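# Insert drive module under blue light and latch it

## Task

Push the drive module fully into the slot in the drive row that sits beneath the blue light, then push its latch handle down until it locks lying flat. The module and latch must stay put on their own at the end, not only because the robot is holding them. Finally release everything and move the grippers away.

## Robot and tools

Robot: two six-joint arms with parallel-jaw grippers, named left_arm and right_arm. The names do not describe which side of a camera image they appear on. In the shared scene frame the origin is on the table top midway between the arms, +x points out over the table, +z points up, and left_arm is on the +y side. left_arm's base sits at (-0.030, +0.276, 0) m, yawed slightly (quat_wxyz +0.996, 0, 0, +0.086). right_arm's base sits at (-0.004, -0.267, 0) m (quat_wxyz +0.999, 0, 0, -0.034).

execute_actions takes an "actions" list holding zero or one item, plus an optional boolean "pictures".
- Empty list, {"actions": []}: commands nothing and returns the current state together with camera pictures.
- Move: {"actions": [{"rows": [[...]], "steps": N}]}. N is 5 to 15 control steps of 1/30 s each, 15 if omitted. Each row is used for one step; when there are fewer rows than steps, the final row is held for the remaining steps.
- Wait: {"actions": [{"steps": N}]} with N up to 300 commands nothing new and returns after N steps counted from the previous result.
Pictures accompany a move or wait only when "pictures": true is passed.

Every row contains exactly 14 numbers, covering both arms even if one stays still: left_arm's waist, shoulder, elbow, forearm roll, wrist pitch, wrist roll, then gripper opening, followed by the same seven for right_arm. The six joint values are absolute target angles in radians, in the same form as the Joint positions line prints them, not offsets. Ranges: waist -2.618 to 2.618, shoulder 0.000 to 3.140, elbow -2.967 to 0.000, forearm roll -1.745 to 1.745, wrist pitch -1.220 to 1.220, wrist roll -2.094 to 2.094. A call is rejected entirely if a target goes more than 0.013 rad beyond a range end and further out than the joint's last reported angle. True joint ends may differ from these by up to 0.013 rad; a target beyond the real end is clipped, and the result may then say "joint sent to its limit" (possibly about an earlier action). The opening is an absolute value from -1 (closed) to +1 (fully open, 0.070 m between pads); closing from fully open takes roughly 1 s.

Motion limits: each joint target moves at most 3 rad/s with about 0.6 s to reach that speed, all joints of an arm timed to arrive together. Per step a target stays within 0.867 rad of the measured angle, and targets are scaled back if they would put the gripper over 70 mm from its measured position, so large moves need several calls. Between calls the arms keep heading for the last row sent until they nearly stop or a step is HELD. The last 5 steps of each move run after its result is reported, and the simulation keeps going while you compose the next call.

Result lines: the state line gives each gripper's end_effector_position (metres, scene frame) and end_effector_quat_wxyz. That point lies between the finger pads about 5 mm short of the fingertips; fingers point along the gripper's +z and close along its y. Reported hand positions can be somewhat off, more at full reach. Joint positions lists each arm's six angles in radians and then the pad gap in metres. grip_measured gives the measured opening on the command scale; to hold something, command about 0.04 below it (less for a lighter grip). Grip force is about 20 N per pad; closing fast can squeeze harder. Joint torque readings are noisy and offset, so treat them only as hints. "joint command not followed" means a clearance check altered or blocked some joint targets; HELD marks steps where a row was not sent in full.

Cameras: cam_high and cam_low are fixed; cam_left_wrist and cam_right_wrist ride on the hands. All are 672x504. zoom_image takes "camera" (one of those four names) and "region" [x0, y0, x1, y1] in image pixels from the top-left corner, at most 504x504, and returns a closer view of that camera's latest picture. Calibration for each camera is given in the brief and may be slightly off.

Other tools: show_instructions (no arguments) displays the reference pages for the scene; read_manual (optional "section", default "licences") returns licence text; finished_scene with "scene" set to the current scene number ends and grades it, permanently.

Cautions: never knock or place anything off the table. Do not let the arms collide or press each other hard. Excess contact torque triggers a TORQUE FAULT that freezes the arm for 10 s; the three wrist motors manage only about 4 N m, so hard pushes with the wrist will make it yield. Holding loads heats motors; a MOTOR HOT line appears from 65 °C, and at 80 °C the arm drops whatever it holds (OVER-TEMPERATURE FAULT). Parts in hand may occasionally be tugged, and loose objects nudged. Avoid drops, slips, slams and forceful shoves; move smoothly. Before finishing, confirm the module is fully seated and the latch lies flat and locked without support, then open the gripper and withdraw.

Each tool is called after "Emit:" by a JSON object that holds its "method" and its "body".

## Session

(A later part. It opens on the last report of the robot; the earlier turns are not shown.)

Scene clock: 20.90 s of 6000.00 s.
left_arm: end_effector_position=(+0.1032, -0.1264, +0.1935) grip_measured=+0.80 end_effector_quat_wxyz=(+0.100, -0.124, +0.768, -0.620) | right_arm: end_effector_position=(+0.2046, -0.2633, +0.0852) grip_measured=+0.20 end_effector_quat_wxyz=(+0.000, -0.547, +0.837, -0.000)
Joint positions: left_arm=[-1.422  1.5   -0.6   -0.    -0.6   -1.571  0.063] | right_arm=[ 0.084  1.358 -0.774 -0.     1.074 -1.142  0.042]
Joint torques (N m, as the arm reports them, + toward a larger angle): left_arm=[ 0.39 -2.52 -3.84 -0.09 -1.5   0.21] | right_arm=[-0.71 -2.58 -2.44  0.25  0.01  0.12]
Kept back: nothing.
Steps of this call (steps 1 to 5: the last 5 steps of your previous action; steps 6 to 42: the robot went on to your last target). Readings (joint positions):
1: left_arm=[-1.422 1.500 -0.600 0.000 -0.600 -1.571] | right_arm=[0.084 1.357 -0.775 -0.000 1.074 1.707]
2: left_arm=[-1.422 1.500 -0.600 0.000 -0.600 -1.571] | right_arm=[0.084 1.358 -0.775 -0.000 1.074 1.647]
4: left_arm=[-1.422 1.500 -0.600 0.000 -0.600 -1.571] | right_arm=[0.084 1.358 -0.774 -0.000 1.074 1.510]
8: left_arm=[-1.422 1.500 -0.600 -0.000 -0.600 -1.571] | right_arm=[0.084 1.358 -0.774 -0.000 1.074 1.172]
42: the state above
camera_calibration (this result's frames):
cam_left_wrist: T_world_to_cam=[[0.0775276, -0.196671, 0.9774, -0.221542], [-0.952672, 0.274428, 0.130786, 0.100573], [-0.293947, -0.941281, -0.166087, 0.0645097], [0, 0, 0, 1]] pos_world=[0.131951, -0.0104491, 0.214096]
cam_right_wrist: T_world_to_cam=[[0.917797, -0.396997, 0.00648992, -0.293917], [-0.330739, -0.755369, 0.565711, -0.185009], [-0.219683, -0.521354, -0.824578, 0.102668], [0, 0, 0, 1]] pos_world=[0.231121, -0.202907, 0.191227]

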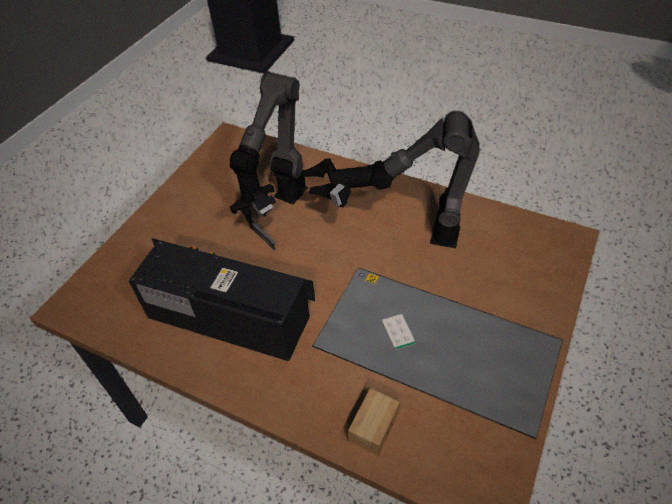

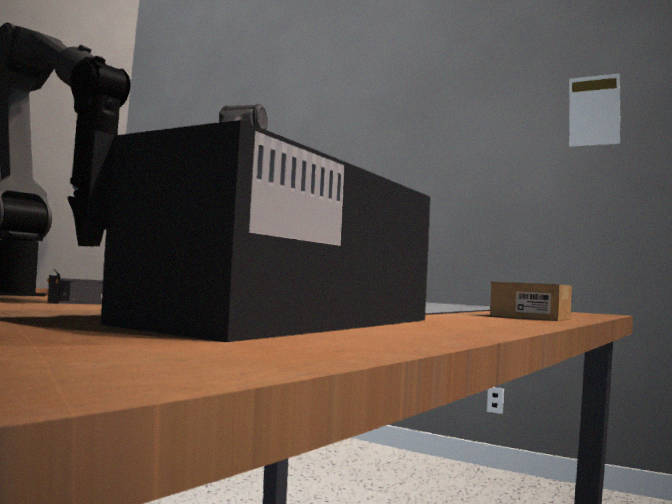

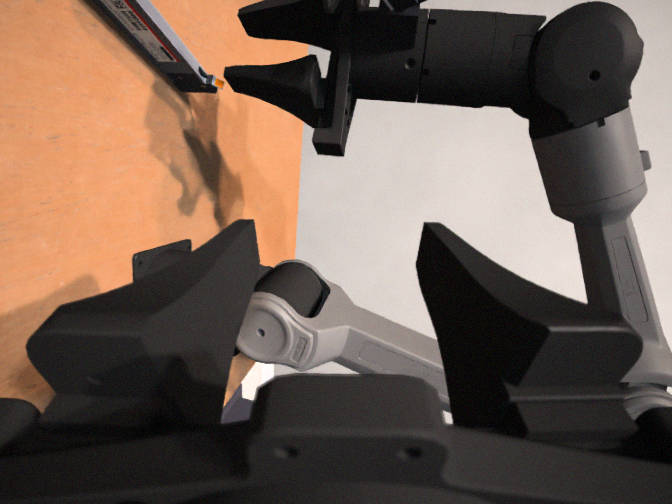

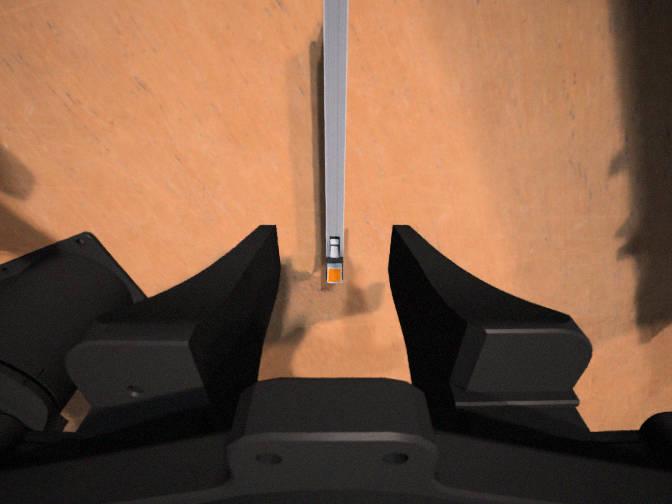

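Emit:
{"method": "execute_actions", "body": {"actions": [{"rows":[[-1.422,1.5,-0.6,0,-0.6,-1.571,0.8,0.084,1.526,-0.595,0,0.727,-1.1416,0.2]],"steps":15}]}}

Emit:
{"method": "execute_actions", "body": {"actions": [{"rows":[[-1.422,1.5,-0.6,0,-0.6,-1.571,0.8,0.084,1.526,-0.595,0,0.727,-1.1416,0.2],[-1.422,1.5,-0.6,0,-0.6,-1.571,0.8,0.084,1.526,-0.595,0,0.727,-1.1416,0.2],[-1.422,1.5,-0.6,0,-0.6,-1.571,0.8,0.084,1.526,-0.595,0,0.727,-1.1416,-0.8]],"steps":15}]}}

Emit:
{"method": "execute_actions", "body": {"actions": [{"steps":12}]}}

Emit:
{"method": "execute_actions", "body": {"actions": [{"rows":[[-1.422,1.5,-0.6,0,-0.6,-1.571,0.8,0.084,1.486,-0.624,0,0.796,-1.1416,-0.8]],"steps":12}]}}

Emit:
{"method": "execute_actions", "body": {"actions": [{"rows":[[-1.422,1.5,-0.6,0,-0.6,-1.571,0.8,0.084,1.486,-0.624,0,0.796,-0.33,-0.8]],"steps":15}]}}

Emit:
{"method": "execute_actions", "body": {"actions": [{"steps":14}]}}

Emit:
{"method": "execute_actions", "body": {"actions": [{"rows":[[-1.422,1.5,-0.6,0,-0.6,-1.571,0.8,0.084,1.522,-0.598,0,0.734,-0.33,-0.8]],"steps":12}]}}

Emit:
{"method": "execute_actions", "body": {"actions": [{"rows":[[-1.422,1.5,-0.6,0,-0.6,-1.571,0.8,0.084,1.522,-0.598,0,0.734,-0.33,0.0]],"steps":15}]}}

Emit:
{"method": "execute_actions", "body": {"actions": [{"rows":[[-1.422,1.5,-0.6,0,-0.6,-1.571,0.8,0.084,1.297,-0.364,0,0.425,-0.33,0.0]],"steps":15}]}}

Emit:
{"method": "execute_actions", "body": {"actions": [{"steps":12}], "pictures": true}}

Scene clock: 21.77 s of 6000.00 s.
left_arm: end_effector_position=(+0.1032, -0.1264, +0.1935) grip_measured=+0.80 end_effector_quat_wxyz=(+0.100, -0.124, +0.768, -0.620) | right_arm: end_effector_position=(+0.2074, -0.2632, +0.0356) grip_measured=+0.20 end_effector_quat_wxyz=(+0.000, -0.547, +0.837, -0.000)
Joint positions: left_arm=[-1.422  1.5   -0.6   -0.    -0.6   -1.571  0.063] | right_arm=[ 0.084  1.47  -0.655  0.     0.842 -1.141  0.042]
Joint torques (N m, as the arm reports them, + toward a larger angle): left_arm=[ 0.4  -2.52 -3.93 -0.1  -1.5   0.21] | right_arm=[-0.69 -4.07 -3.    0.23  0.53 -0.12]
Steps of this call (steps 1 to 16: the robot went on to your last target; steps 17 to 26: the first 10 steps of this action). Readings (joint positions):
17: left_arm=[-1.422 1.500 -0.600 -0.000 -0.600 -1.571] | right_arm=[0.084 1.358 -0.774 0.000 1.074 -1.141]
18: left_arm=[-1.422 1.500 -0.600 -0.000 -0.600 -1.571] | right_arm=[0.084 1.359 -0.773 0.000 1.071 -1.141]
20: left_arm=[-1.422 1.500 -0.600 -0.000 -0.600 -1.571] | right_arm=[0.084 1.371 -0.760 0.000 1.047 -1.141]
24: left_arm=[-1.422 1.500 -0.600 -0.000 -0.600 -1.571] | right_arm=[0.084 1.428 -0.699 0.000 0.928 -1.141]
26: the state above

Scene clock: 22.27 s of 6000.00 s.
left_arm: end_effector_position=(+0.1032, -0.1264, +0.1935) grip_measured=+0.80 end_effector_quat_wxyz=(+0.100, -0.124, +0.768, -0.620) | right_arm: end_effector_position=(+0.2040, -0.2633, +0.0119) grip_measured=-0.29 end_effector_quat_wxyz=(-0.001, -0.547, +0.837, +0.001)
Joint positions: left_arm=[-1.422  1.5   -0.6   -0.    -0.6   -1.571  0.063] | right_arm=[ 0.084  1.527 -0.594  0.     0.727 -1.142  0.025]
Joint torques (N m, as the arm reports them, + toward a larger angle): left_arm=[ 0.48 -2.61 -3.85 -0.09 -1.5   0.21] | right_arm=[-0.66 -4.31 -3.4   0.18  0.25 -0.17]
Steps of this call (steps 1 to 5: the last 5 steps of your previous action; steps 6 to 15: the first 10 steps of this action). Readings (joint positions):
6: left_arm=[-1.422 1.500 -0.600 -0.000 -0.600 -1.571] | right_arm=[0.084 1.527 -0.594 0.000 0.726 -1.141]
7: left_arm=[-1.422 1.500 -0.600 -0.000 -0.600 -1.571] | right_arm=[0.084 1.528 -0.594 0.000 0.726 -1.141]
9: left_arm=[-1.422 1.500 -0.600 -0.000 -0.600 -1.571] | right_arm=[0.084 1.528 -0.594 0.000 0.727 -1.141]
13: left_arm=[-1.422 1.500 -0.600 -0.000 -0.600 -1.571] | right_arm=[0.084 1.527 -0.594 0.000 0.727 -1.141]
15: the state above

Scene clock: 22.67 s of 6000.00 s.
left_arm: end_effector_position=(+0.1032, -0.1264, +0.1935) grip_measured=+0.80 end_effector_quat_wxyz=(+0.100, -0.124, +0.768, -0.620) | right_arm: end_effector_position=(+0.2044, -0.2633, +0.0122) grip_measured=-0.75 end_effector_quat_wxyz=(-0.000, -0.547, +0.837, +0.000)
Joint positions: left_arm=[-1.422  1.5   -0.6   -0.    -0.6   -1.571  0.063] | right_arm=[ 0.084  1.526 -0.595  0.     0.727 -1.142  0.009]
Joint torques (N m, as the arm reports them, + toward a larger angle): left_arm=[ 0.57 -2.54 -3.89 -0.12 -1.5   0.22] | right_arm=[-0.57 -4.39 -3.47  0.19  0.27 -0.18]
Kept back: nothing.
Steps of this call (steps 1 to 5: the last 5 steps of your previous action; steps 6 to 12: the robot went on to your last target). Readings (joint positions):
1: left_arm=[-1.422 1.500 -0.600 -0.000 -0.600 -1.571] | right_arm=[0.084 1.527 -0.594 0.000 0.727 -1.142]
2: left_arm=[-1.422 1.500 -0.600 -0.000 -0.600 -1.571] | right_arm=[0.084 1.527 -0.594 0.000 0.727 -1.142]
4: left_arm=[-1.422 1.500 -0.600 -0.000 -0.600 -1.571] | right_arm=[0.084 1.526 -0.594 0.000 0.727 -1.142]
8: left_arm=[-1.422 1.500 -0.600 -0.000 -0.600 -1.571] | right_arm=[0.084 1.526 -0.595 0.000 0.727 -1.142]
12: the state above

Scene clock: 22.90 s of 6000.00 s.
left_arm: end_effector_position=(+0.1032, -0.1264, +0.1935) grip_measured=+0.80 end_effector_quat_wxyz=(+0.100, -0.124, +0.768, -0.620) | right_arm: end_effector_position=(+0.2047, -0.2633, +0.0265) grip_measured=-0.75 end_effector_quat_wxyz=(+0.000, -0.547, +0.837, -0.000)
Joint positions: left_arm=[-1.422  1.5   -0.6   -0.    -0.6   -1.571  0.063] | right_arm=[ 0.084  1.485 -0.625  0.     0.798 -1.142  0.009]
Joint torques (N m, as the arm reports them, + toward a larger angle): left_arm=[ 0.37 -2.51 -3.98 -0.12 -1.5   0.23] | right_arm=[-0.72 -3.28 -3.07  0.18 -0.19 -0.17]
Steps of this call (steps 1 to 7: the first 7 steps of this action). Readings (joint positions):
1: left_arm=[-1.422 1.500 -0.600 -0.000 -0.600 -1.571] | right_arm=[0.084 1.526 -0.595 0.000 0.727 -1.142]
2: left_arm=[-1.422 1.500 -0.600 -0.000 -0.600 -1.571] | right_arm=[0.084 1.525 -0.596 0.000 0.730 -1.142]
4: left_arm=[-1.422 1.500 -0.600 -0.000 -0.600 -1.571] | right_arm=[0.084 1.511 -0.606 0.000 0.755 -1.142]
7: the state above

Scene clock: 23.40 s of 6000.00 s.
left_arm: end_effector_position=(+0.1032, -0.1264, +0.1935) grip_measured=+0.80 end_effector_quat_wxyz=(+0.100, -0.124, +0.768, -0.620) | right_arm: end_effector_position=(+0.2049, -0.2633, +0.0263) grip_measured=-0.75 end_effector_quat_wxyz=(+0.000, -0.444, +0.896, -0.000)
Joint positions: left_arm=[-1.422  1.5   -0.6   -0.    -0.6   -1.571  0.063] | right_arm=[ 0.084  1.486 -0.625  0.     0.796 -0.903  0.009]
Joint torques (N m, as the arm reports them, + toward a larger angle): left_arm=[ 0.35 -2.4  -3.91 -0.1  -1.48  0.22] | right_arm=[-0.68 -3.02 -2.12  0.15 -0.04  0.38]
Steps of this call (steps 1 to 5: the last 5 steps of your previous action; steps 6 to 15: the first 10 steps of this action). Readings (joint positions):
6: left_arm=[-1.422 1.500 -0.600 -0.000 -0.600 -1.571] | right_arm=[0.084 1.484 -0.626 0.000 0.797 -1.142]
7: left_arm=[-1.422 1.500 -0.600 -0.000 -0.600 -1.571] | right_arm=[0.084 1.484 -0.626 0.000 0.797 -1.139]
9: left_arm=[-1.422 1.500 -0.600 -0.000 -0.600 -1.571] | right_arm=[0.084 1.485 -0.626 0.000 0.796 -1.115]
13: left_arm=[-1.422 1.500 -0.600 -0.000 -0.600 -1.571] | right_arm=[0.084 1.485 -0.625 0.000 0.796 -0.996]
15: the state above

Scene clock: 23.87 s of 6000.00 s.
left_arm: end_effector_position=(+0.1032, -0.1264, +0.1935) grip_measured=+0.80 end_effector_quat_wxyz=(+0.100, -0.124, +0.768, -0.620) | right_arm: end_effector_position=(+0.2047, -0.2633, +0.0262) grip_measured=-0.75 end_effector_quat_wxyz=(+0.000, -0.173, +0.985, +0.000)
Joint positions: left_arm=[-1.422  1.5   -0.6   -0.    -0.6   -1.571  0.063] | right_arm=[ 0.084  1.486 -0.624  0.     0.796 -0.331  0.009]
Joint torques (N m, as the arm reports them, + toward a larger angle): left_arm=[ 0.45 -2.53 -3.85 -0.11 -1.5   0.22] | right_arm=[-0.7  -3.08 -2.17  0.14 -0.06 -0.27]
Kept back: nothing.
Steps of this call (steps 1 to 5: the last 5 steps of your previous action; steps 6 to 14: the robot went on to your last target). Readings (joint positions):
1: left_arm=[-1.422 1.500 -0.600 -0.000 -0.600 -1.571] | right_arm=[0.084 1.486 -0.624 0.000 0.796 -0.849]
2: left_arm=[-1.422 1.500 -0.600 -0.000 -0.600 -1.571] | right_arm=[0.084 1.486 -0.624 0.000 0.796 -0.789]
4: left_arm=[-1.422 1.500 -0.600 -0.000 -0.600 -1.571] | right_arm=[0.084 1.486 -0.624 0.000 0.796 -0.657]
8: left_arm=[-1.422 1.500 -0.600 -0.000 -0.600 -1.571] | right_arm=[0.084 1.486 -0.624 0.000 0.796 -0.459]
14: the state above

Scene clock: 24.10 s of 6000.00 s.
left_arm: end_effector_position=(+0.1032, -0.1264, +0.1935) grip_measured=+0.80 end_effector_quat_wxyz=(+0.100, -0.124, +0.768, -0.620) | right_arm: end_effector_position=(+0.2045, -0.2633, +0.0130) grip_measured=-0.75 end_effector_quat_wxyz=(-0.000, -0.172, +0.985, +0.000)
Joint positions: left_arm=[-1.422  1.5   -0.6   -0.    -0.6   -1.571  0.063] | right_arm=[ 0.084  1.524 -0.596  0.     0.731 -0.33   0.009]
Joint torques (N m, as the arm reports them, + toward a larger angle): left_arm=[ 0.42 -2.51 -4.   -0.1  -1.52  0.24] | right_arm=[-0.68 -4.12 -2.7   0.13  0.34 -0.17]
Steps of this call (steps 1 to 7: the first 7 steps of this action). Readings (joint positions):
1: left_arm=[-1.422 1.500 -0.600 -0.000 -0.600 -1.571] | right_arm=[0.084 1.486 -0.624 0.000 0.796 -0.329]
2: left_arm=[-1.422 1.500 -0.600 -0.000 -0.600 -1.571] | right_arm=[0.084 1.488 -0.623 0.000 0.793 -0.330]
4: left_arm=[-1.422 1.500 -0.600 -0.000 -0.600 -1.571] | right_arm=[0.084 1.502 -0.613 0.000 0.768 -0.330]
7: the state above

Scene clock: 24.60 s of 6000.00 s.
left_arm: end_effector_position=(+0.1032, -0.1264, +0.1935) grip_measured=+0.80 end_effector_quat_wxyz=(+0.100, -0.124, +0.768, -0.620) | right_arm: end_effector_position=(+0.2045, -0.2633, +0.0135) grip_measured=-0.13 end_effector_quat_wxyz=(-0.000, -0.172, +0.985, +0.000)
Joint positions: left_arm=[-1.422  1.5   -0.6   -0.    -0.6   -1.571  0.063] | right_arm=[ 0.084  1.522 -0.598  0.     0.734 -0.33   0.031]
Joint torques (N m, as the arm reports them, + toward a larger angle): left_arm=[ 0.44 -2.6  -4.   -0.1  -1.5   0.2 ] | right_arm=[-0.53 -4.22 -3.38  0.12  0.21 -0.12]
Steps of this call (steps 1 to 5: the last 5 steps of your previous action; steps 6 to 15: the first 10 steps of this action). Readings (joint positions):
6: left_arm=[-1.422 1.500 -0.600 -0.000 -0.600 -1.571] | right_arm=[0.084 1.524 -0.596 0.000 0.733 -0.330]
7: left_arm=[-1.422 1.500 -0.600 -0.000 -0.600 -1.571] | right_arm=[0.084 1.524 -0.596 0.000 0.733 -0.330]
9: left_arm=[-1.422 1.500 -0.600 -0.000 -0.600 -1.571] | right_arm=[0.084 1.523 -0.596 0.000 0.734 -0.330]
13: left_arm=[-1.422 1.500 -0.600 -0.000 -0.600 -1.571] | right_arm=[0.084 1.522 -0.597 0.000 0.734 -0.330]
15: the state above

Scene clock: 25.10 s of 6000.00 s.
left_arm: end_effector_position=(+0.1032, -0.1264, +0.1935) grip_measured=+0.80 end_effector_quat_wxyz=(+0.100, -0.124, +0.768, -0.620) | right_arm: end_effector_position=(+0.2052, -0.2632, +0.0181) grip_measured=+0.00 end_effector_quat_wxyz=(+0.107, -0.171, +0.979, -0.017)
Joint positions: left_arm=[-1.422  1.5   -0.6   -0.    -0.6   -1.571  0.063] | right_arm=[ 0.084  1.359 -0.429  0.     0.511 -0.33   0.035]
Joint torques (N m, as the arm reports them, + toward a larger angle): left_arm=[ 0.43 -2.49 -3.88 -0.09 -1.5   0.22] | right_arm=[-0.51 -2.33 -3.11  0.11  0.19 -0.09]
Steps of this call (steps 1 to 5: the last 5 steps of your previous action; steps 6 to 15: the first 10 steps of this action). Readings (joint positions):
6: left_arm=[-1.422 1.500 -0.600 -0.000 -0.600 -1.571] | right_arm=[0.084 1.522 -0.598 0.000 0.734 -0.330]
7: left_arm=[-1.422 1.500 -0.600 -0.000 -0.600 -1.571] | right_arm=[0.084 1.520 -0.597 0.000 0.732 -0.330]
9: left_arm=[-1.422 1.500 -0.600 -0.000 -0.600 -1.571] | right_arm=[0.084 1.502 -0.580 0.000 0.708 -0.330]
13: left_arm=[-1.422 1.500 -0.600 -0.000 -0.600 -1.571] | right_arm=[0.084 1.416 -0.489 0.000 0.588 -0.330]
15: the state above

Scene clock: 25.50 s of 6000.00 s.
left_arm: end_effector_position=(+0.1032, -0.1264, +0.1935) grip_measured=+0.80 end_effector_quat_wxyz=(+0.100, -0.124, +0.768, -0.620) | right_arm: end_effector_position=(+0.2044, -0.2633, +0.0203) grip_measured=+0.00 end_effector_quat_wxyz=(+0.148, -0.171, +0.974, -0.023)
Joint positions: left_arm=[-1.422  1.5   -0.6   -0.    -0.6   -1.571  0.063] | right_arm=[ 0.084  1.296 -0.363  0.     0.425 -0.33   0.035]
Joint torques (N m, as the arm reports them, + toward a larger angle): left_arm=[ 0.53 -2.52 -3.81 -0.09 -1.52  0.2 ] | right_arm=[-0.49 -1.95 -3.68  0.1  -0.07 -0.04]
Kept back: nothing.
Steps of this call (steps 1 to 5: the last 5 steps of your previous action; steps 6 to 12: the robot went on to your last target). Readings (joint positions):
1: left_arm=[-1.422 1.500 -0.600 -0.000 -0.600 -1.571] | right_arm=[0.084 1.338 -0.407 0.000 0.481 -0.330]
2: left_arm=[-1.422 1.500 -0.600 -0.000 -0.600 -1.571] | right_arm=[0.084 1.321 -0.390 0.000 0.459 -0.330]
4: left_arm=[-1.422 1.500 -0.600 -0.000 -0.600 -1.571] | right_arm=[0.084 1.300 -0.368 0.000 0.430 -0.330]
8: left_arm=[-1.422 1.500 -0.600 -0.000 -0.600 -1.571] | right_arm=[0.084 1.295 -0.363 0.000 0.424 -0.330]
12: the state above
camera_calibration (this result's frames):
cam_left_wrist: T_world_to_cam=[[0.0774346, -0.196702, 0.977401, -0.221537], [-0.952679, 0.274443, 0.130708, 0.100591], [-0.293951, -0.94127, -0.166142, 0.0645223], [0, 0, 0, 1]] pos_world=[0.131952, -0.0104502, 0.214102]
cam_right_wrist: T_world_to_cam=[[0.327178, -0.939308, 0.103222, -0.31732], [-0.90798, -0.282232, 0.309704, 0.0993711], [-0.261775, -0.195052, -0.945214, 0.146025], [0, 0, 0, 1]] pos_world=[0.232273, -0.241533, 0.140004]

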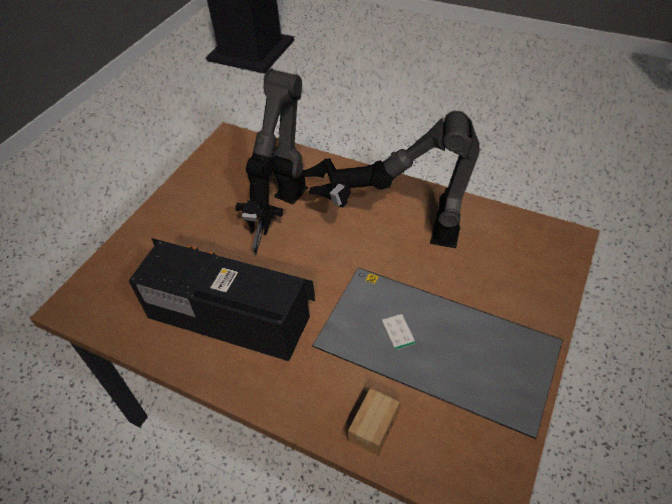

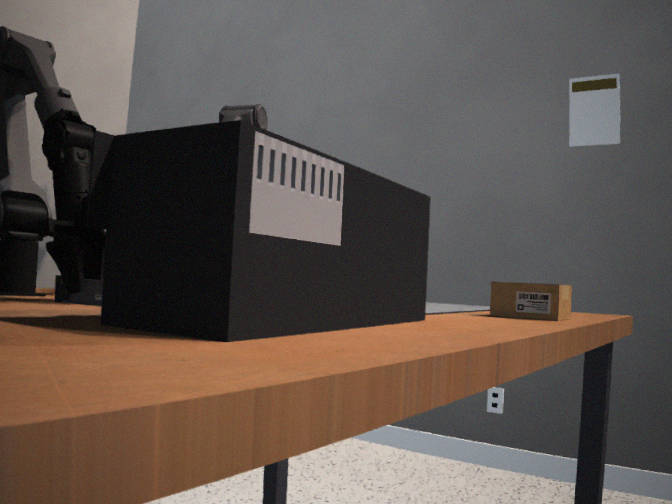

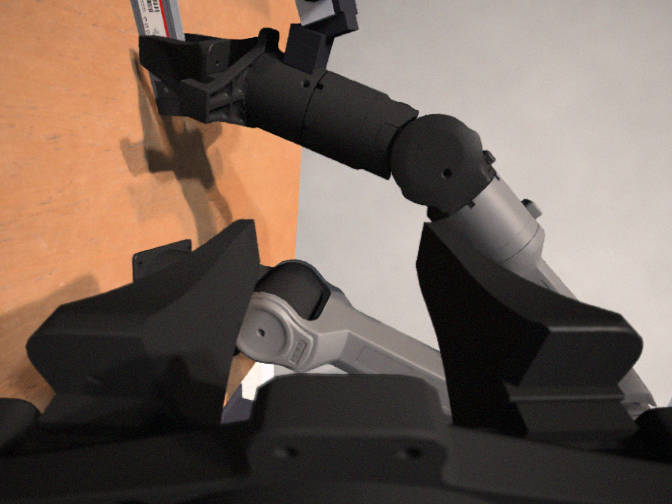

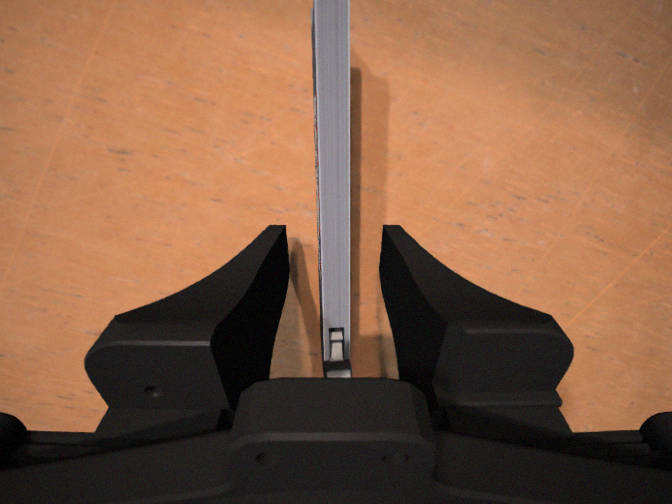

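Emit:
{"method": "execute_actions", "body": {"actions": [{"rows":[[-1.022,2.265,-1.373,0,-0.805,-1.571,0.8,0.084,1.297,-0.364,0,0.425,-0.33,-0.8]],"steps":15}]}}

Emit:
{"method": "execute_actions", "body": {"actions": [{"steps":10}]}}

Emit:
{"method": "execute_actions", "body": {"actions": [{"rows":[[-1.022,2.265,-1.373,0,-0.805,-1.571,0.8,0.084,1.047,-0.825,0,1.136,-0.33,-0.8]],"steps":15}]}}

Emit:
{"method": "execute_actions", "body": {"actions": [{"steps":10}]}}

Emit:
{"method": "execute_actions", "body": {"actions": [{"rows":[[-1.022,2.265,-1.373,0,-0.805,-1.571,0.8,-0.295,1.525,-1.175,0.09,1.008,-0.484,-0.8]],"steps":15}]}}

Emit:
{"method": "execute_actions", "body": {"actions": [{"steps":15}], "pictures": true}}

Scene clock: 26.60 s of 6000.00 s.
left_arm: end_effector_position=(+0.1759, -0.1673, +0.1970) grip_measured=+0.80 end_effector_quat_wxyz=(+0.141, -0.164, +0.740, -0.637) | right_arm: end_effector_position=(+0.2047, -0.2633, +0.0203) grip_measured=-0.63 end_effector_quat_wxyz=(+0.148, -0.171, +0.974, -0.023)
Joint positions: left_arm=[-1.307  1.721 -0.824 -0.    -0.66  -1.571  0.063] | right_arm=[ 0.084  1.297 -0.364  0.     0.425 -0.33   0.013]
Joint torques (N m, as the arm reports them, + toward a larger angle): left_arm=[ 0.37 -3.68 -3.48 -0.1  -1.46  0.22] | right_arm=[-0.56 -1.94 -3.68  0.06 -0.07  0.03]
Steps of this call (steps 1 to 23: the robot went on to your last target; steps 24 to 33: the first 10 steps of this action). Readings (joint positions):
24: left_arm=[-1.422 1.500 -0.600 -0.000 -0.600 -1.571] | right_arm=[0.084 1.297 -0.364 0.000 0.425 -0.330]
25: left_arm=[-1.420 1.503 -0.603 -0.000 -0.601 -1.571] | right_arm=[0.084 1.297 -0.364 0.000 0.425 -0.330]
27: left_arm=[-1.408 1.528 -0.627 -0.000 -0.607 -1.571] | right_arm=[0.084 1.297 -0.364 0.000 0.425 -0.330]
31: left_arm=[-1.347 1.644 -0.746 -0.000 -0.639 -1.571] | right_arm=[0.084 1.297 -0.364 0.000 0.425 -0.330]
33: the state above

Scene clock: 26.93 s of 6000.00 s.
left_arm: end_effector_position=(+0.3133, -0.1971, +0.1728) grip_measured=+0.80 end_effector_quat_wxyz=(+0.213, -0.224, +0.688, -0.656) | right_arm: end_effector_position=(+0.2048, -0.2633, +0.0204) grip_measured=-0.75 end_effector_quat_wxyz=(+0.148, -0.171, +0.974, -0.023)
Joint positions: left_arm=[-1.114  2.089 -1.196 -0.    -0.758 -1.571  0.063] | right_arm=[ 0.084  1.297 -0.365  0.     0.425 -0.33   0.009]
Joint torques (N m, as the arm reports them, + toward a larger angle): left_arm=[ 0.42 -5.46 -3.65 -0.08 -1.49  0.23] | right_arm=[-0.49 -1.99 -3.24  0.05 -0.09  0.09]
Kept back: nothing.
Steps of this call (steps 1 to 5: the last 5 steps of your previous action; steps 6 to 10: the robot went on to your last target). Readings (joint positions):
1: left_arm=[-1.287 1.758 -0.862 -0.000 -0.670 -1.571] | right_arm=[0.084 1.297 -0.364 0.000 0.425 -0.330]
2: left_arm=[-1.268 1.795 -0.900 -0.000 -0.680 -1.571] | right_arm=[0.084 1.297 -0.364 0.000 0.425 -0.330]
4: left_arm=[-1.229 1.869 -0.974 -0.000 -0.699 -1.571] | right_arm=[0.084 1.297 -0.365 0.000 0.425 -0.330]
8: left_arm=[-1.152 2.016 -1.122 -0.000 -0.738 -1.571] | right_arm=[0.084 1.297 -0.365 0.000 0.425 -0.330]
10: the state above

Scene clock: 27.27 s of 6000.00 s.
left_arm: end_effector_position=(+0.3807, -0.1911, +0.1491) grip_measured=+0.80 end_effector_quat_wxyz=(+0.250, -0.250, +0.662, -0.661) | right_arm: end_effector_position=(+0.2166, -0.2631, +0.0635) grip_measured=-0.75 end_effector_quat_wxyz=(+0.146, -0.171, +0.974, -0.023)
Joint positions: left_arm=[-1.021  2.267 -1.374 -0.    -0.805 -1.571  0.063] | right_arm=[ 0.084  1.215 -0.518  0.     0.664 -0.33   0.009]
Joint torques (N m, as the arm reports them, + toward a larger angle): left_arm=[-0.27 -7.63 -3.22  0.07 -1.54  0.21] | right_arm=[-0.38 -3.96 -5.27  0.04  0.27  0.06]
Steps of this call (steps 1 to 10: the first 10 steps of this action). Readings (joint positions):
1: left_arm=[-1.095 2.125 -1.232 -0.000 -0.768 -1.571] | right_arm=[0.084 1.297 -0.365 0.000 0.425 -0.330]
2: left_arm=[-1.076 2.161 -1.269 -0.000 -0.777 -1.571] | right_arm=[0.084 1.297 -0.366 0.000 0.428 -0.330]
4: left_arm=[-1.045 2.220 -1.327 -0.000 -0.792 -1.571] | right_arm=[0.084 1.290 -0.381 0.000 0.453 -0.330]
8: left_arm=[-1.020 2.267 -1.374 -0.000 -0.805 -1.571] | right_arm=[0.084 1.248 -0.458 0.000 0.572 -0.330]
10: the state above

Scene clock: 27.60 s of 6000.00 s.
left_arm: end_effector_position=(+0.3801, -0.1915, +0.1498) grip_measured=+0.80 end_effector_quat_wxyz=(+0.249, -0.250, +0.662, -0.662) | right_arm: end_effector_position=(+0.2074, -0.2632, +0.1557) grip_measured=-0.75 end_effector_quat_wxyz=(+0.148, -0.170, +0.974, -0.023)
Joint positions: left_arm=[-1.022  2.265 -1.373 -0.    -0.805 -1.571  0.063] | right_arm=[ 0.084  1.059 -0.802  0.     1.101 -0.33   0.009]
Joint torques (N m, as the arm reports them, + toward a larger angle): left_arm=[-0.44 -7.76 -3.04  0.12 -1.55  0.21] | right_arm=[-0.4  -2.11 -3.96  0.06 -0.46  0.06]
Kept back: nothing.
Steps of this call (steps 1 to 5: the last 5 steps of your previous action; steps 6 to 10: the robot went on to your last target). Readings (joint positions):
1: left_arm=[-1.021 2.266 -1.374 -0.000 -0.805 -1.571] | right_arm=[0.084 1.196 -0.553 0.000 0.718 -0.330]
2: left_arm=[-1.022 2.266 -1.374 -0.000 -0.805 -1.571] | right_arm=[0.084 1.177 -0.589 0.000 0.772 -0.330]
4: left_arm=[-1.022 2.266 -1.374 -0.000 -0.805 -1.571] | right_arm=[0.084 1.139 -0.658 0.000 0.878 -0.330]
8: left_arm=[-1.022 2.265 -1.373 -0.000 -0.805 -1.571] | right_arm=[0.084 1.077 -0.769 0.000 1.049 -0.330]
10: the state above

Scene clock: 27.93 s of 6000.00 s.
left_arm: end_effector_position=(+0.3800, -0.1915, +0.1498) grip_measured=+0.80 end_effector_quat_wxyz=(+0.249, -0.249, +0.662, -0.662) | right_arm: end_effector_position=(+0.2624, -0.3009, +0.1820) grip_measured=-0.75 end_effector_quat_wxyz=(+0.167, -0.113, +0.979, -0.026)
Joint positions: left_arm=[-1.022  2.265 -1.373 -0.    -0.805 -1.571  0.063] | right_arm=[-0.092  1.237 -1.018  0.044  1.101 -0.403  0.009]
Joint torques (N m, as the arm reports them, + toward a larger angle): left_arm=[-0.37 -7.65 -3.09  0.14 -1.54  0.2 ] | right_arm=[-0.74 -1.85 -4.36  0.24 -0.53 -0.15]
Steps of this call (steps 1 to 10: the first 10 steps of this action). Readings (joint positions):
1: left_arm=[-1.022 2.265 -1.373 -0.000 -0.805 -1.571] | right_arm=[0.084 1.053 -0.813 0.000 1.118 -0.330]
2: left_arm=[-1.022 2.265 -1.373 -0.000 -0.805 -1.571] | right_arm=[0.081 1.051 -0.825 0.001 1.130 -0.331]
4: left_arm=[-1.022 2.265 -1.373 -0.000 -0.805 -1.571] | right_arm=[0.062 1.062 -0.863 0.007 1.138 -0.339]
8: left_arm=[-1.022 2.265 -1.373 -0.000 -0.805 -1.571] | right_arm=[-0.030 1.157 -0.970 0.030 1.120 -0.378]
10: the state above

Scene clock: 28.43 s of 6000.00 s.
left_arm: end_effector_position=(+0.3800, -0.1915, +0.1498) grip_measured=+0.80 end_effector_quat_wxyz=(+0.249, -0.249, +0.662, -0.662) | right_arm: end_effector_position=(+0.3189, -0.3713, +0.1516) grip_measured=-0.75 end_effector_quat_wxyz=(+0.153, -0.042, +0.987, -0.024)
Joint positions: left_arm=[-1.022  2.265 -1.373  0.    -0.805 -1.571  0.063] | right_arm=[-0.295  1.526 -1.175  0.09   1.007 -0.484  0.009]
Joint torques (N m, as the arm reports them, + toward a larger angle): left_arm=[-0.45 -7.76 -3.03  0.14 -1.55  0.16] | right_arm=[ 0.46 -5.44 -4.43  0.28 -0.08 -0.08]
Kept back: nothing.
Steps of this call (steps 1 to 5: the last 5 steps of your previous action; steps 6 to 15: the robot went on to your last target). Readings (joint positions):
1: left_arm=[-1.022 2.265 -1.373 -0.000 -0.805 -1.571] | right_arm=[-0.122 1.281 -1.041 0.051 1.089 -0.415]
2: left_arm=[-1.022 2.265 -1.373 -0.000 -0.805 -1.571] | right_arm=[-0.152 1.324 -1.063 0.057 1.076 -0.427]
4: left_arm=[-1.022 2.265 -1.373 -0.000 -0.805 -1.571] | right_arm=[-0.209 1.405 -1.107 0.070 1.048 -0.449]
8: left_arm=[-1.022 2.265 -1.373 -0.000 -0.805 -1.571] | right_arm=[-0.283 1.510 -1.164 0.086 1.013 -0.479]
15: the state above
camera_calibration (this result's frames):
cam_left_wrist: T_world_to_cam=[[0.00836665, 0.00774985, 0.999935, -0.151044], [-0.994221, -0.10696, 0.00914782, 0.348829], [0.107023, -0.994233, 0.00681017, -0.111058], [0, 0, 0, 1]] pos_world=[0.359962, -0.071936, 0.148599]
cam_right_wrist: T_world_to_cam=[[0.0776921, -0.994712, 0.0671695, -0.405361], [-0.955118, -0.0549434, 0.291087, 0.234425], [-0.285857, -0.0867699, -0.954336, 0.32837], [0, 0, 0, 1]] pos_world=[0.349264, -0.361845, 0.272365]

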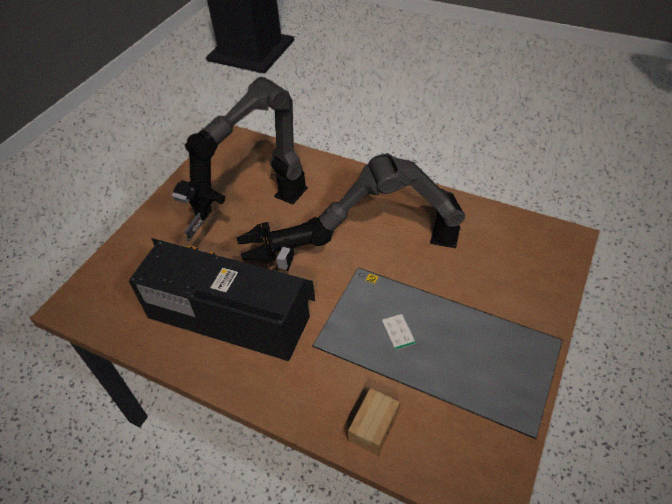

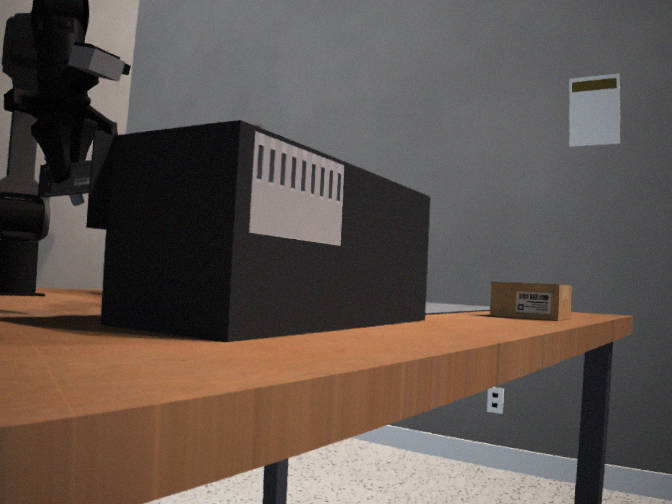

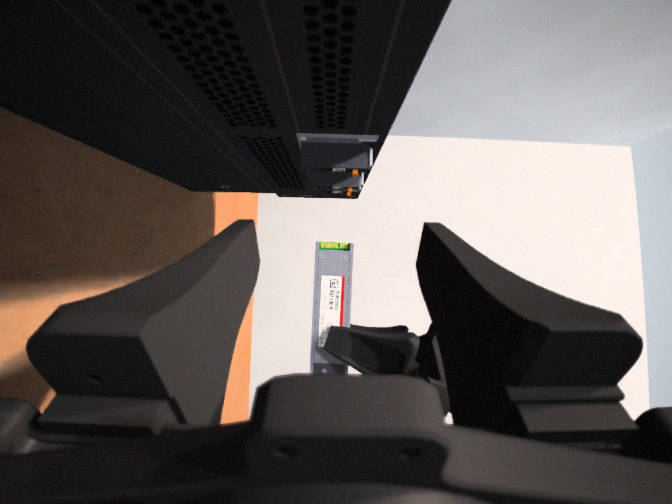

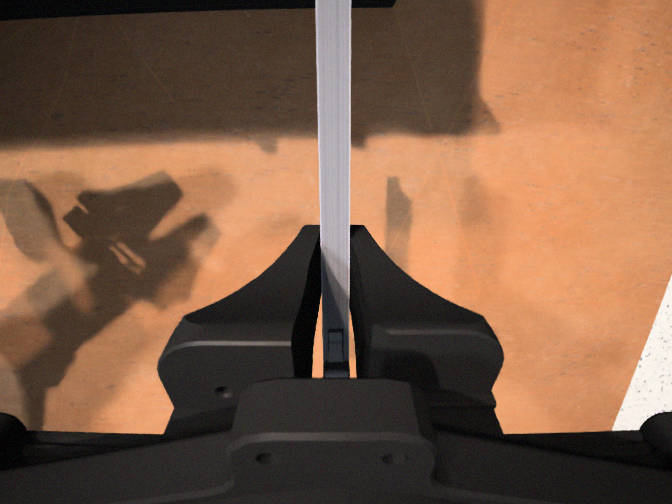

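Emit:
{"method": "execute_actions", "body": {"actions": [{"rows":[[-1.022,2.265,-1.373,0,-0.805,-1.571,0.8,-0.294,1.626,-1.299,0.17,1.06,-0.541,-0.8]],"steps":15}]}}

Emit:
{"method": "execute_actions", "body": {"actions": [{"steps":10}], "pictures": true}}

Scene clock: 29.27 s of 6000.00 s.
left_arm: end_effector_position=(+0.3800, -0.1915, +0.1498) grip_measured=+0.80 end_effector_quat_wxyz=(+0.249, -0.249, +0.662, -0.662) | right_arm: end_effector_position=(+0.3474, -0.3642, +0.1536) grip_measured=-0.75 end_effector_quat_wxyz=(+0.156, -0.058, +0.986, +0.013)
Joint positions: left_arm=[-1.022  2.265 -1.373  0.    -0.805 -1.571  0.063] | right_arm=[-0.294  1.628 -1.301  0.172  1.06  -0.542  0.009]
Joint torques (N m, as the arm reports them, + toward a larger angle): left_arm=[-0.48 -7.8  -3.05  0.13 -1.52  0.17] | right_arm=[ 0.36 -6.23 -3.75  0.12 -0.11 -0.02]
Steps of this call (steps 1 to 15: the robot went on to your last target; steps 16 to 25: the first 10 steps of this action). Readings (joint positions):
16: left_arm=[-1.022 2.265 -1.373 0.000 -0.805 -1.571] | right_arm=[-0.295 1.525 -1.175 0.090 1.008 -0.484]
17: left_arm=[-1.022 2.265 -1.373 0.000 -0.805 -1.571] | right_arm=[-0.295 1.526 -1.178 0.092 1.010 -0.485]
19: left_arm=[-1.022 2.265 -1.373 0.000 -0.805 -1.571] | right_arm=[-0.295 1.545 -1.202 0.108 1.020 -0.496]
23: left_arm=[-1.022 2.265 -1.373 0.000 -0.805 -1.571] | right_arm=[-0.294 1.616 -1.289 0.164 1.055 -0.536]
25: the state above

Scene clock: 29.60 s of 6000.00 s.
left_arm: end_effector_position=(+0.3800, -0.1915, +0.1498) grip_measured=+0.80 end_effector_quat_wxyz=(+0.249, -0.249, +0.662, -0.662) | right_arm: end_effector_position=(+0.3469, -0.3643, +0.1536) grip_measured=-0.75 end_effector_quat_wxyz=(+0.156, -0.058, +0.986, +0.013)
Joint positions: left_arm=[-1.022  2.265 -1.373  0.    -0.805 -1.571  0.063] | right_arm=[-0.294  1.627 -1.3    0.17   1.06  -0.541  0.009]
Joint torques (N m, as the arm reports them, + toward a larger angle): left_arm=[-0.38 -7.71 -3.16  0.12 -1.53  0.16] | right_arm=[-0.06 -6.   -3.14  0.02 -0.13  0.1 ]
Kept back: nothing.
Steps of this call (steps 1 to 5: the last 5 steps of your previous action; steps 6 to 10: the robot went on to your last target). Readings (joint positions):
1: left_arm=[-1.022 2.265 -1.373 0.000 -0.805 -1.571] | right_arm=[-0.294 1.628 -1.301 0.172 1.060 -0.542]
2: left_arm=[-1.022 2.265 -1.373 0.000 -0.805 -1.571] | right_arm=[-0.294 1.628 -1.301 0.172 1.060 -0.542]
4: left_arm=[-1.022 2.265 -1.373 0.000 -0.805 -1.571] | right_arm=[-0.294 1.628 -1.301 0.171 1.060 -0.542]
8: left_arm=[-1.022 2.265 -1.373 0.000 -0.805 -1.571] | right_arm=[-0.294 1.627 -1.300 0.171 1.060 -0.542]
10: the state above
camera_calibration (this result's frames):
cam_left_wrist: T_world_to_cam=[[0.00836585, 0.0077498, 0.999935, -0.151044], [-0.994221, -0.106959, 0.00914701, 0.348829], [0.107023, -0.994233, 0.00681021, -0.111057], [0, 0, 0, 1]] pos_world=[0.359962, -0.0719359, 0.148599]
cam_right_wrist: T_world_to_cam=[[0.119893, -0.992787, 0.00064987, -0.404462], [-0.951925, -0.114772, 0.284019, 0.239137], [-0.281895, -0.0346704, -0.958819, 0.357149], [0, 0, 0, 1]] pos_world=[0.376811, -0.361716, 0.274785]

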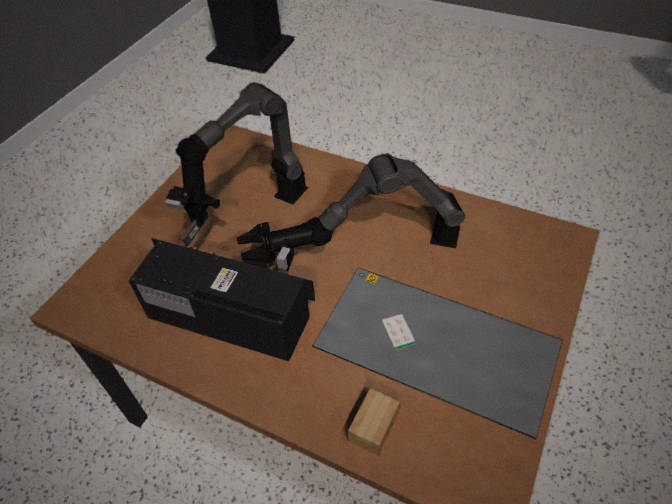

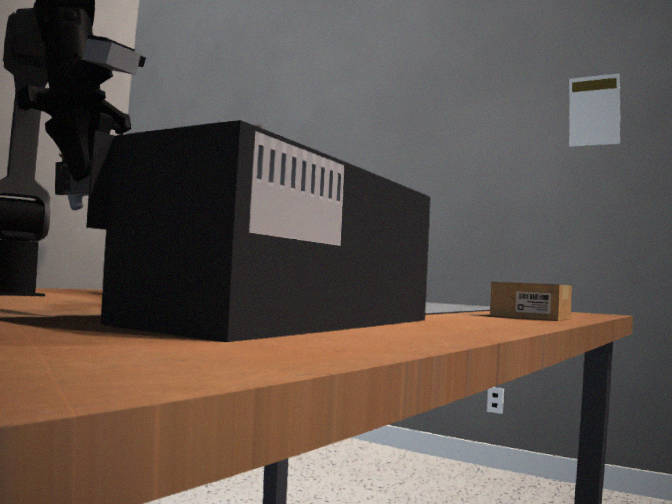

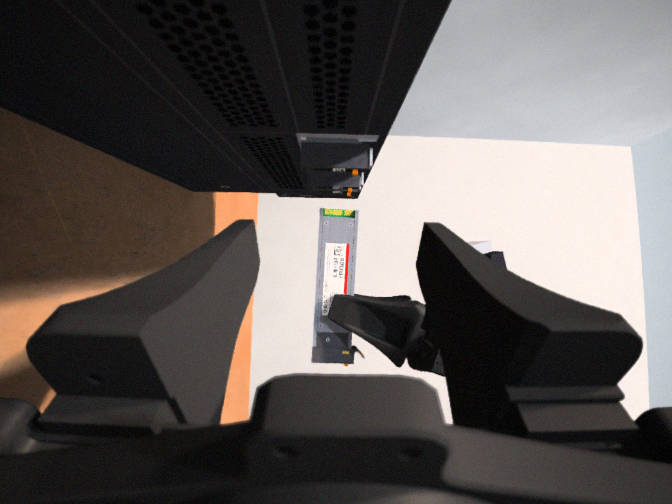

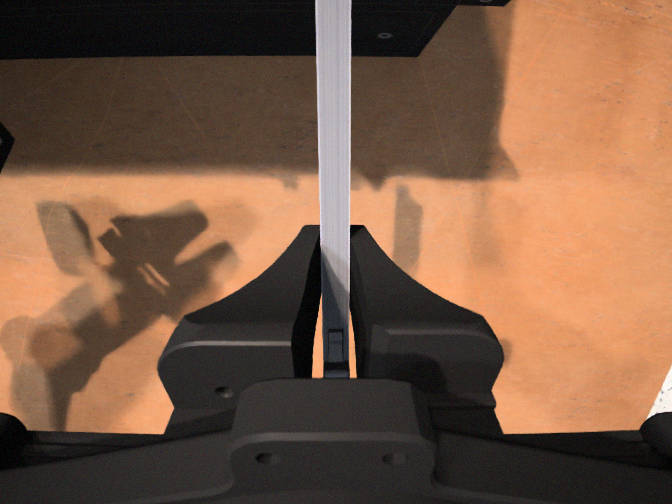

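Emit:
{"method": "zoom_image", "body": {"camera": "cam_left_wrist", "region": [240, 120, 440, 380]}}

Region (240, 120, 440, 380) of cam_left_wrist's 672x504 image, scaled by 1.938, with more detail than that image has; it fills the left 388 columns of this view, and the rest is white.

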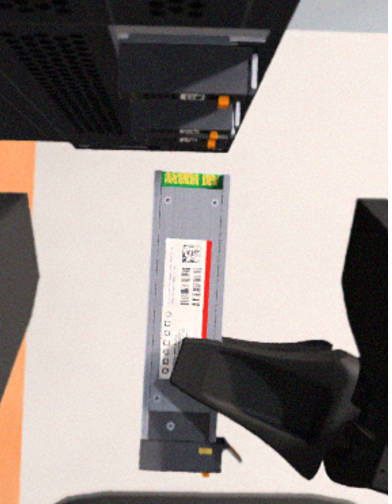

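Emit:
{"method": "execute_actions", "body": {"actions": [{"rows":[[-1.022,2.265,-1.373,0,-0.805,-1.571,0.8,-0.277,1.679,-1.370,0.15,1.128,-0.51,-0.8]],"steps":15}]}}

Emit:
{"method": "execute_actions", "body": {"actions": [{"steps":10}], "pictures": true}}

Emit:
{"method": "zoom_image", "body": {"camera": "cam_left_wrist", "region": [240, 120, 440, 380]}}

Scene clock: 30.50 s of 6000.00 s.
left_arm: end_effector_position=(+0.3800, -0.1915, +0.1498) grip_measured=+0.80 end_effector_quat_wxyz=(+0.249, -0.249, +0.662, -0.662) | right_arm: end_effector_position=(+0.3515, -0.3625, +0.1514) grip_measured=-0.75 end_effector_quat_wxyz=(+0.129, -0.057, +0.990, +0.019)
Joint positions: left_arm=[-1.022  2.265 -1.373  0.    -0.805 -1.571  0.063] | right_arm=[-0.277  1.68  -1.371  0.15   1.129 -0.509  0.009]
Joint torques (N m, as the arm reports them, + toward a larger angle): left_arm=[-0.27 -7.69 -3.04  0.13 -1.53  0.14] | right_arm=[-0.09 -6.07 -3.73  0.07 -0.28 -0.14]
Steps of this call (steps 1 to 15: the robot went on to your last target; steps 16 to 17: nothing new was sent; steps 18 to 27: the first 10 steps of this action). Readings (joint positions):
18: left_arm=[-1.022 2.265 -1.373 0.000 -0.805 -1.571] | right_arm=[-0.294 1.626 -1.299 0.170 1.060 -0.541]
19: left_arm=[-1.022 2.265 -1.373 0.000 -0.805 -1.571] | right_arm=[-0.294 1.627 -1.301 0.169 1.062 -0.540]
21: left_arm=[-1.022 2.265 -1.373 0.000 -0.805 -1.571] | right_arm=[-0.288 1.644 -1.324 0.162 1.086 -0.529]
25: left_arm=[-1.022 2.265 -1.373 0.000 -0.805 -1.571] | right_arm=[-0.277 1.680 -1.371 0.150 1.130 -0.509]
27: the state above

Scene clock: 30.83 s of 6000.00 s.
left_arm: end_effector_position=(+0.3800, -0.1915, +0.1498) grip_measured=+0.80 end_effector_quat_wxyz=(+0.249, -0.249, +0.662, -0.662) | right_arm: end_effector_position=(+0.3517, -0.3626, +0.1516) grip_measured=-0.75 end_effector_quat_wxyz=(+0.129, -0.058, +0.990, +0.019)
Joint positions: left_arm=[-1.022  2.265 -1.373  0.    -0.805 -1.571  0.063] | right_arm=[-0.277  1.68  -1.371  0.15   1.128 -0.51   0.009]
Joint torques (N m, as the arm reports them, + toward a larger angle): left_arm=[-0.28 -7.77 -3.17  0.13 -1.52  0.14] | right_arm=[-0.63 -6.5  -3.18  0.19 -0.3  -0.21]
Kept back: nothing.
Steps of this call (steps 1 to 5: the last 5 steps of your previous action; steps 6 to 10: the robot went on to your last target). Readings (joint positions):
1: left_arm=[-1.022 2.265 -1.373 0.000 -0.805 -1.571] | right_arm=[-0.277 1.680 -1.371 0.150 1.129 -0.509]
2: left_arm=[-1.022 2.265 -1.373 0.000 -0.805 -1.571] | right_arm=[-0.277 1.680 -1.371 0.150 1.129 -0.509]
4: left_arm=[-1.022 2.265 -1.373 0.000 -0.805 -1.571] | right_arm=[-0.277 1.680 -1.371 0.150 1.129 -0.509]
8: left_arm=[-1.022 2.265 -1.373 0.000 -0.805 -1.571] | right_arm=[-0.277 1.680 -1.371 0.150 1.128 -0.510]
10: the state above
camera_calibration (this result's frames):
cam_left_wrist: T_world_to_cam=[[0.00836568, 0.00774976, 0.999935, -0.151044], [-0.994221, -0.106959, 0.00914683, 0.348829], [0.107023, -0.994233, 0.0068102, -0.111057], [0, 0, 0, 1]] pos_world=[0.359962, -0.0719358, 0.148599]
cam_right_wrist: T_world_to_cam=[[0.121459, -0.992485, -0.0148684, -0.401454], [-0.935123, -0.119436, 0.333586, 0.229434], [-0.332855, -0.0266131, -0.942602, 0.375025], [0, 0, 0, 1]] pos_world=[0.388138, -0.361054, 0.270995]

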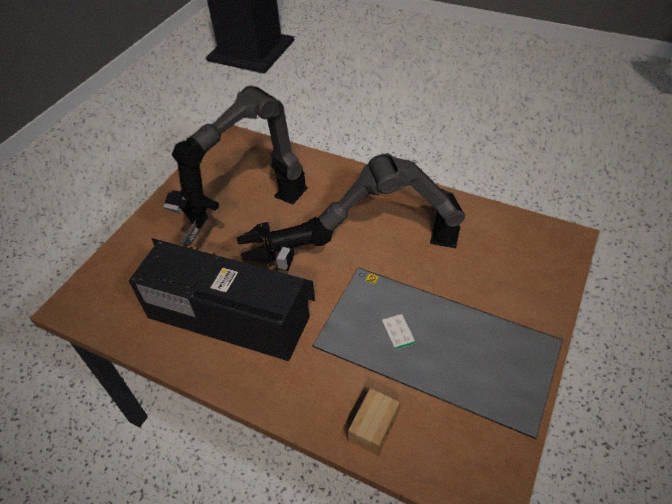

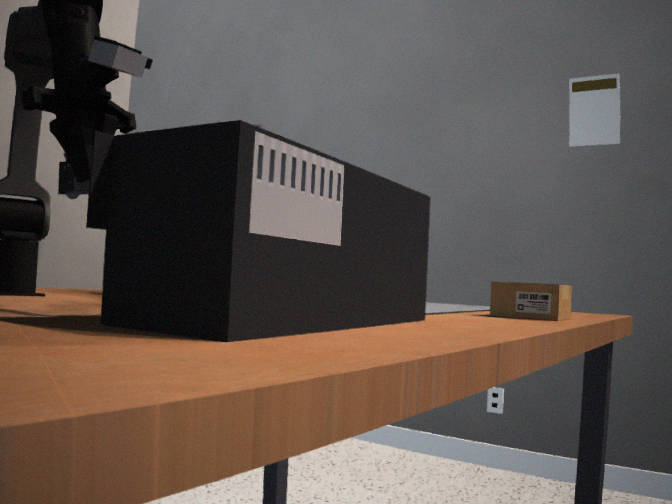

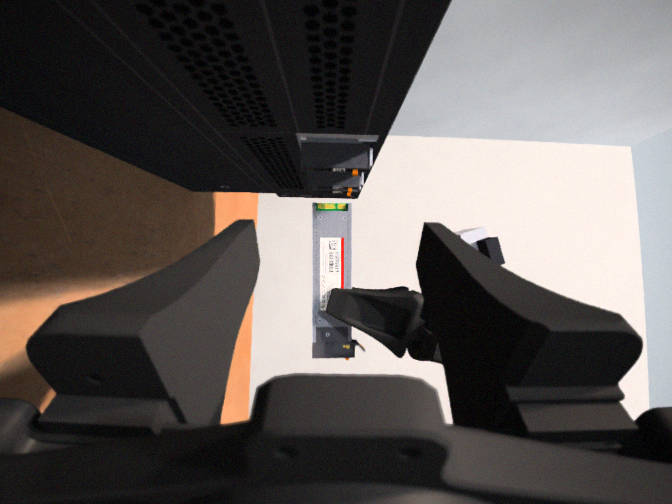

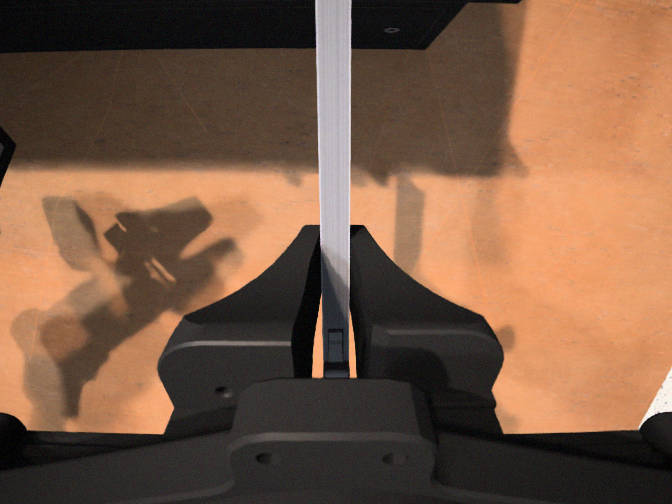

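Region (240, 120, 440, 380) of cam_left_wrist's 672x504 image, scaled by 1.938, with more detail than that image has; it fills the left 388 columns of this view, and the rest is white.

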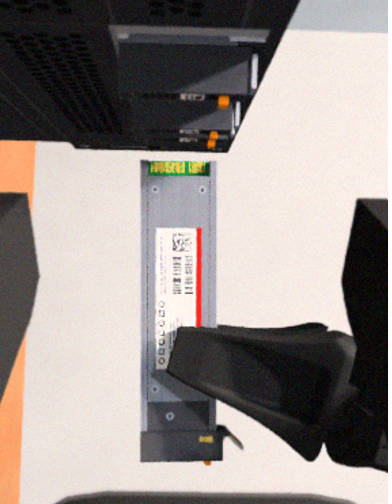

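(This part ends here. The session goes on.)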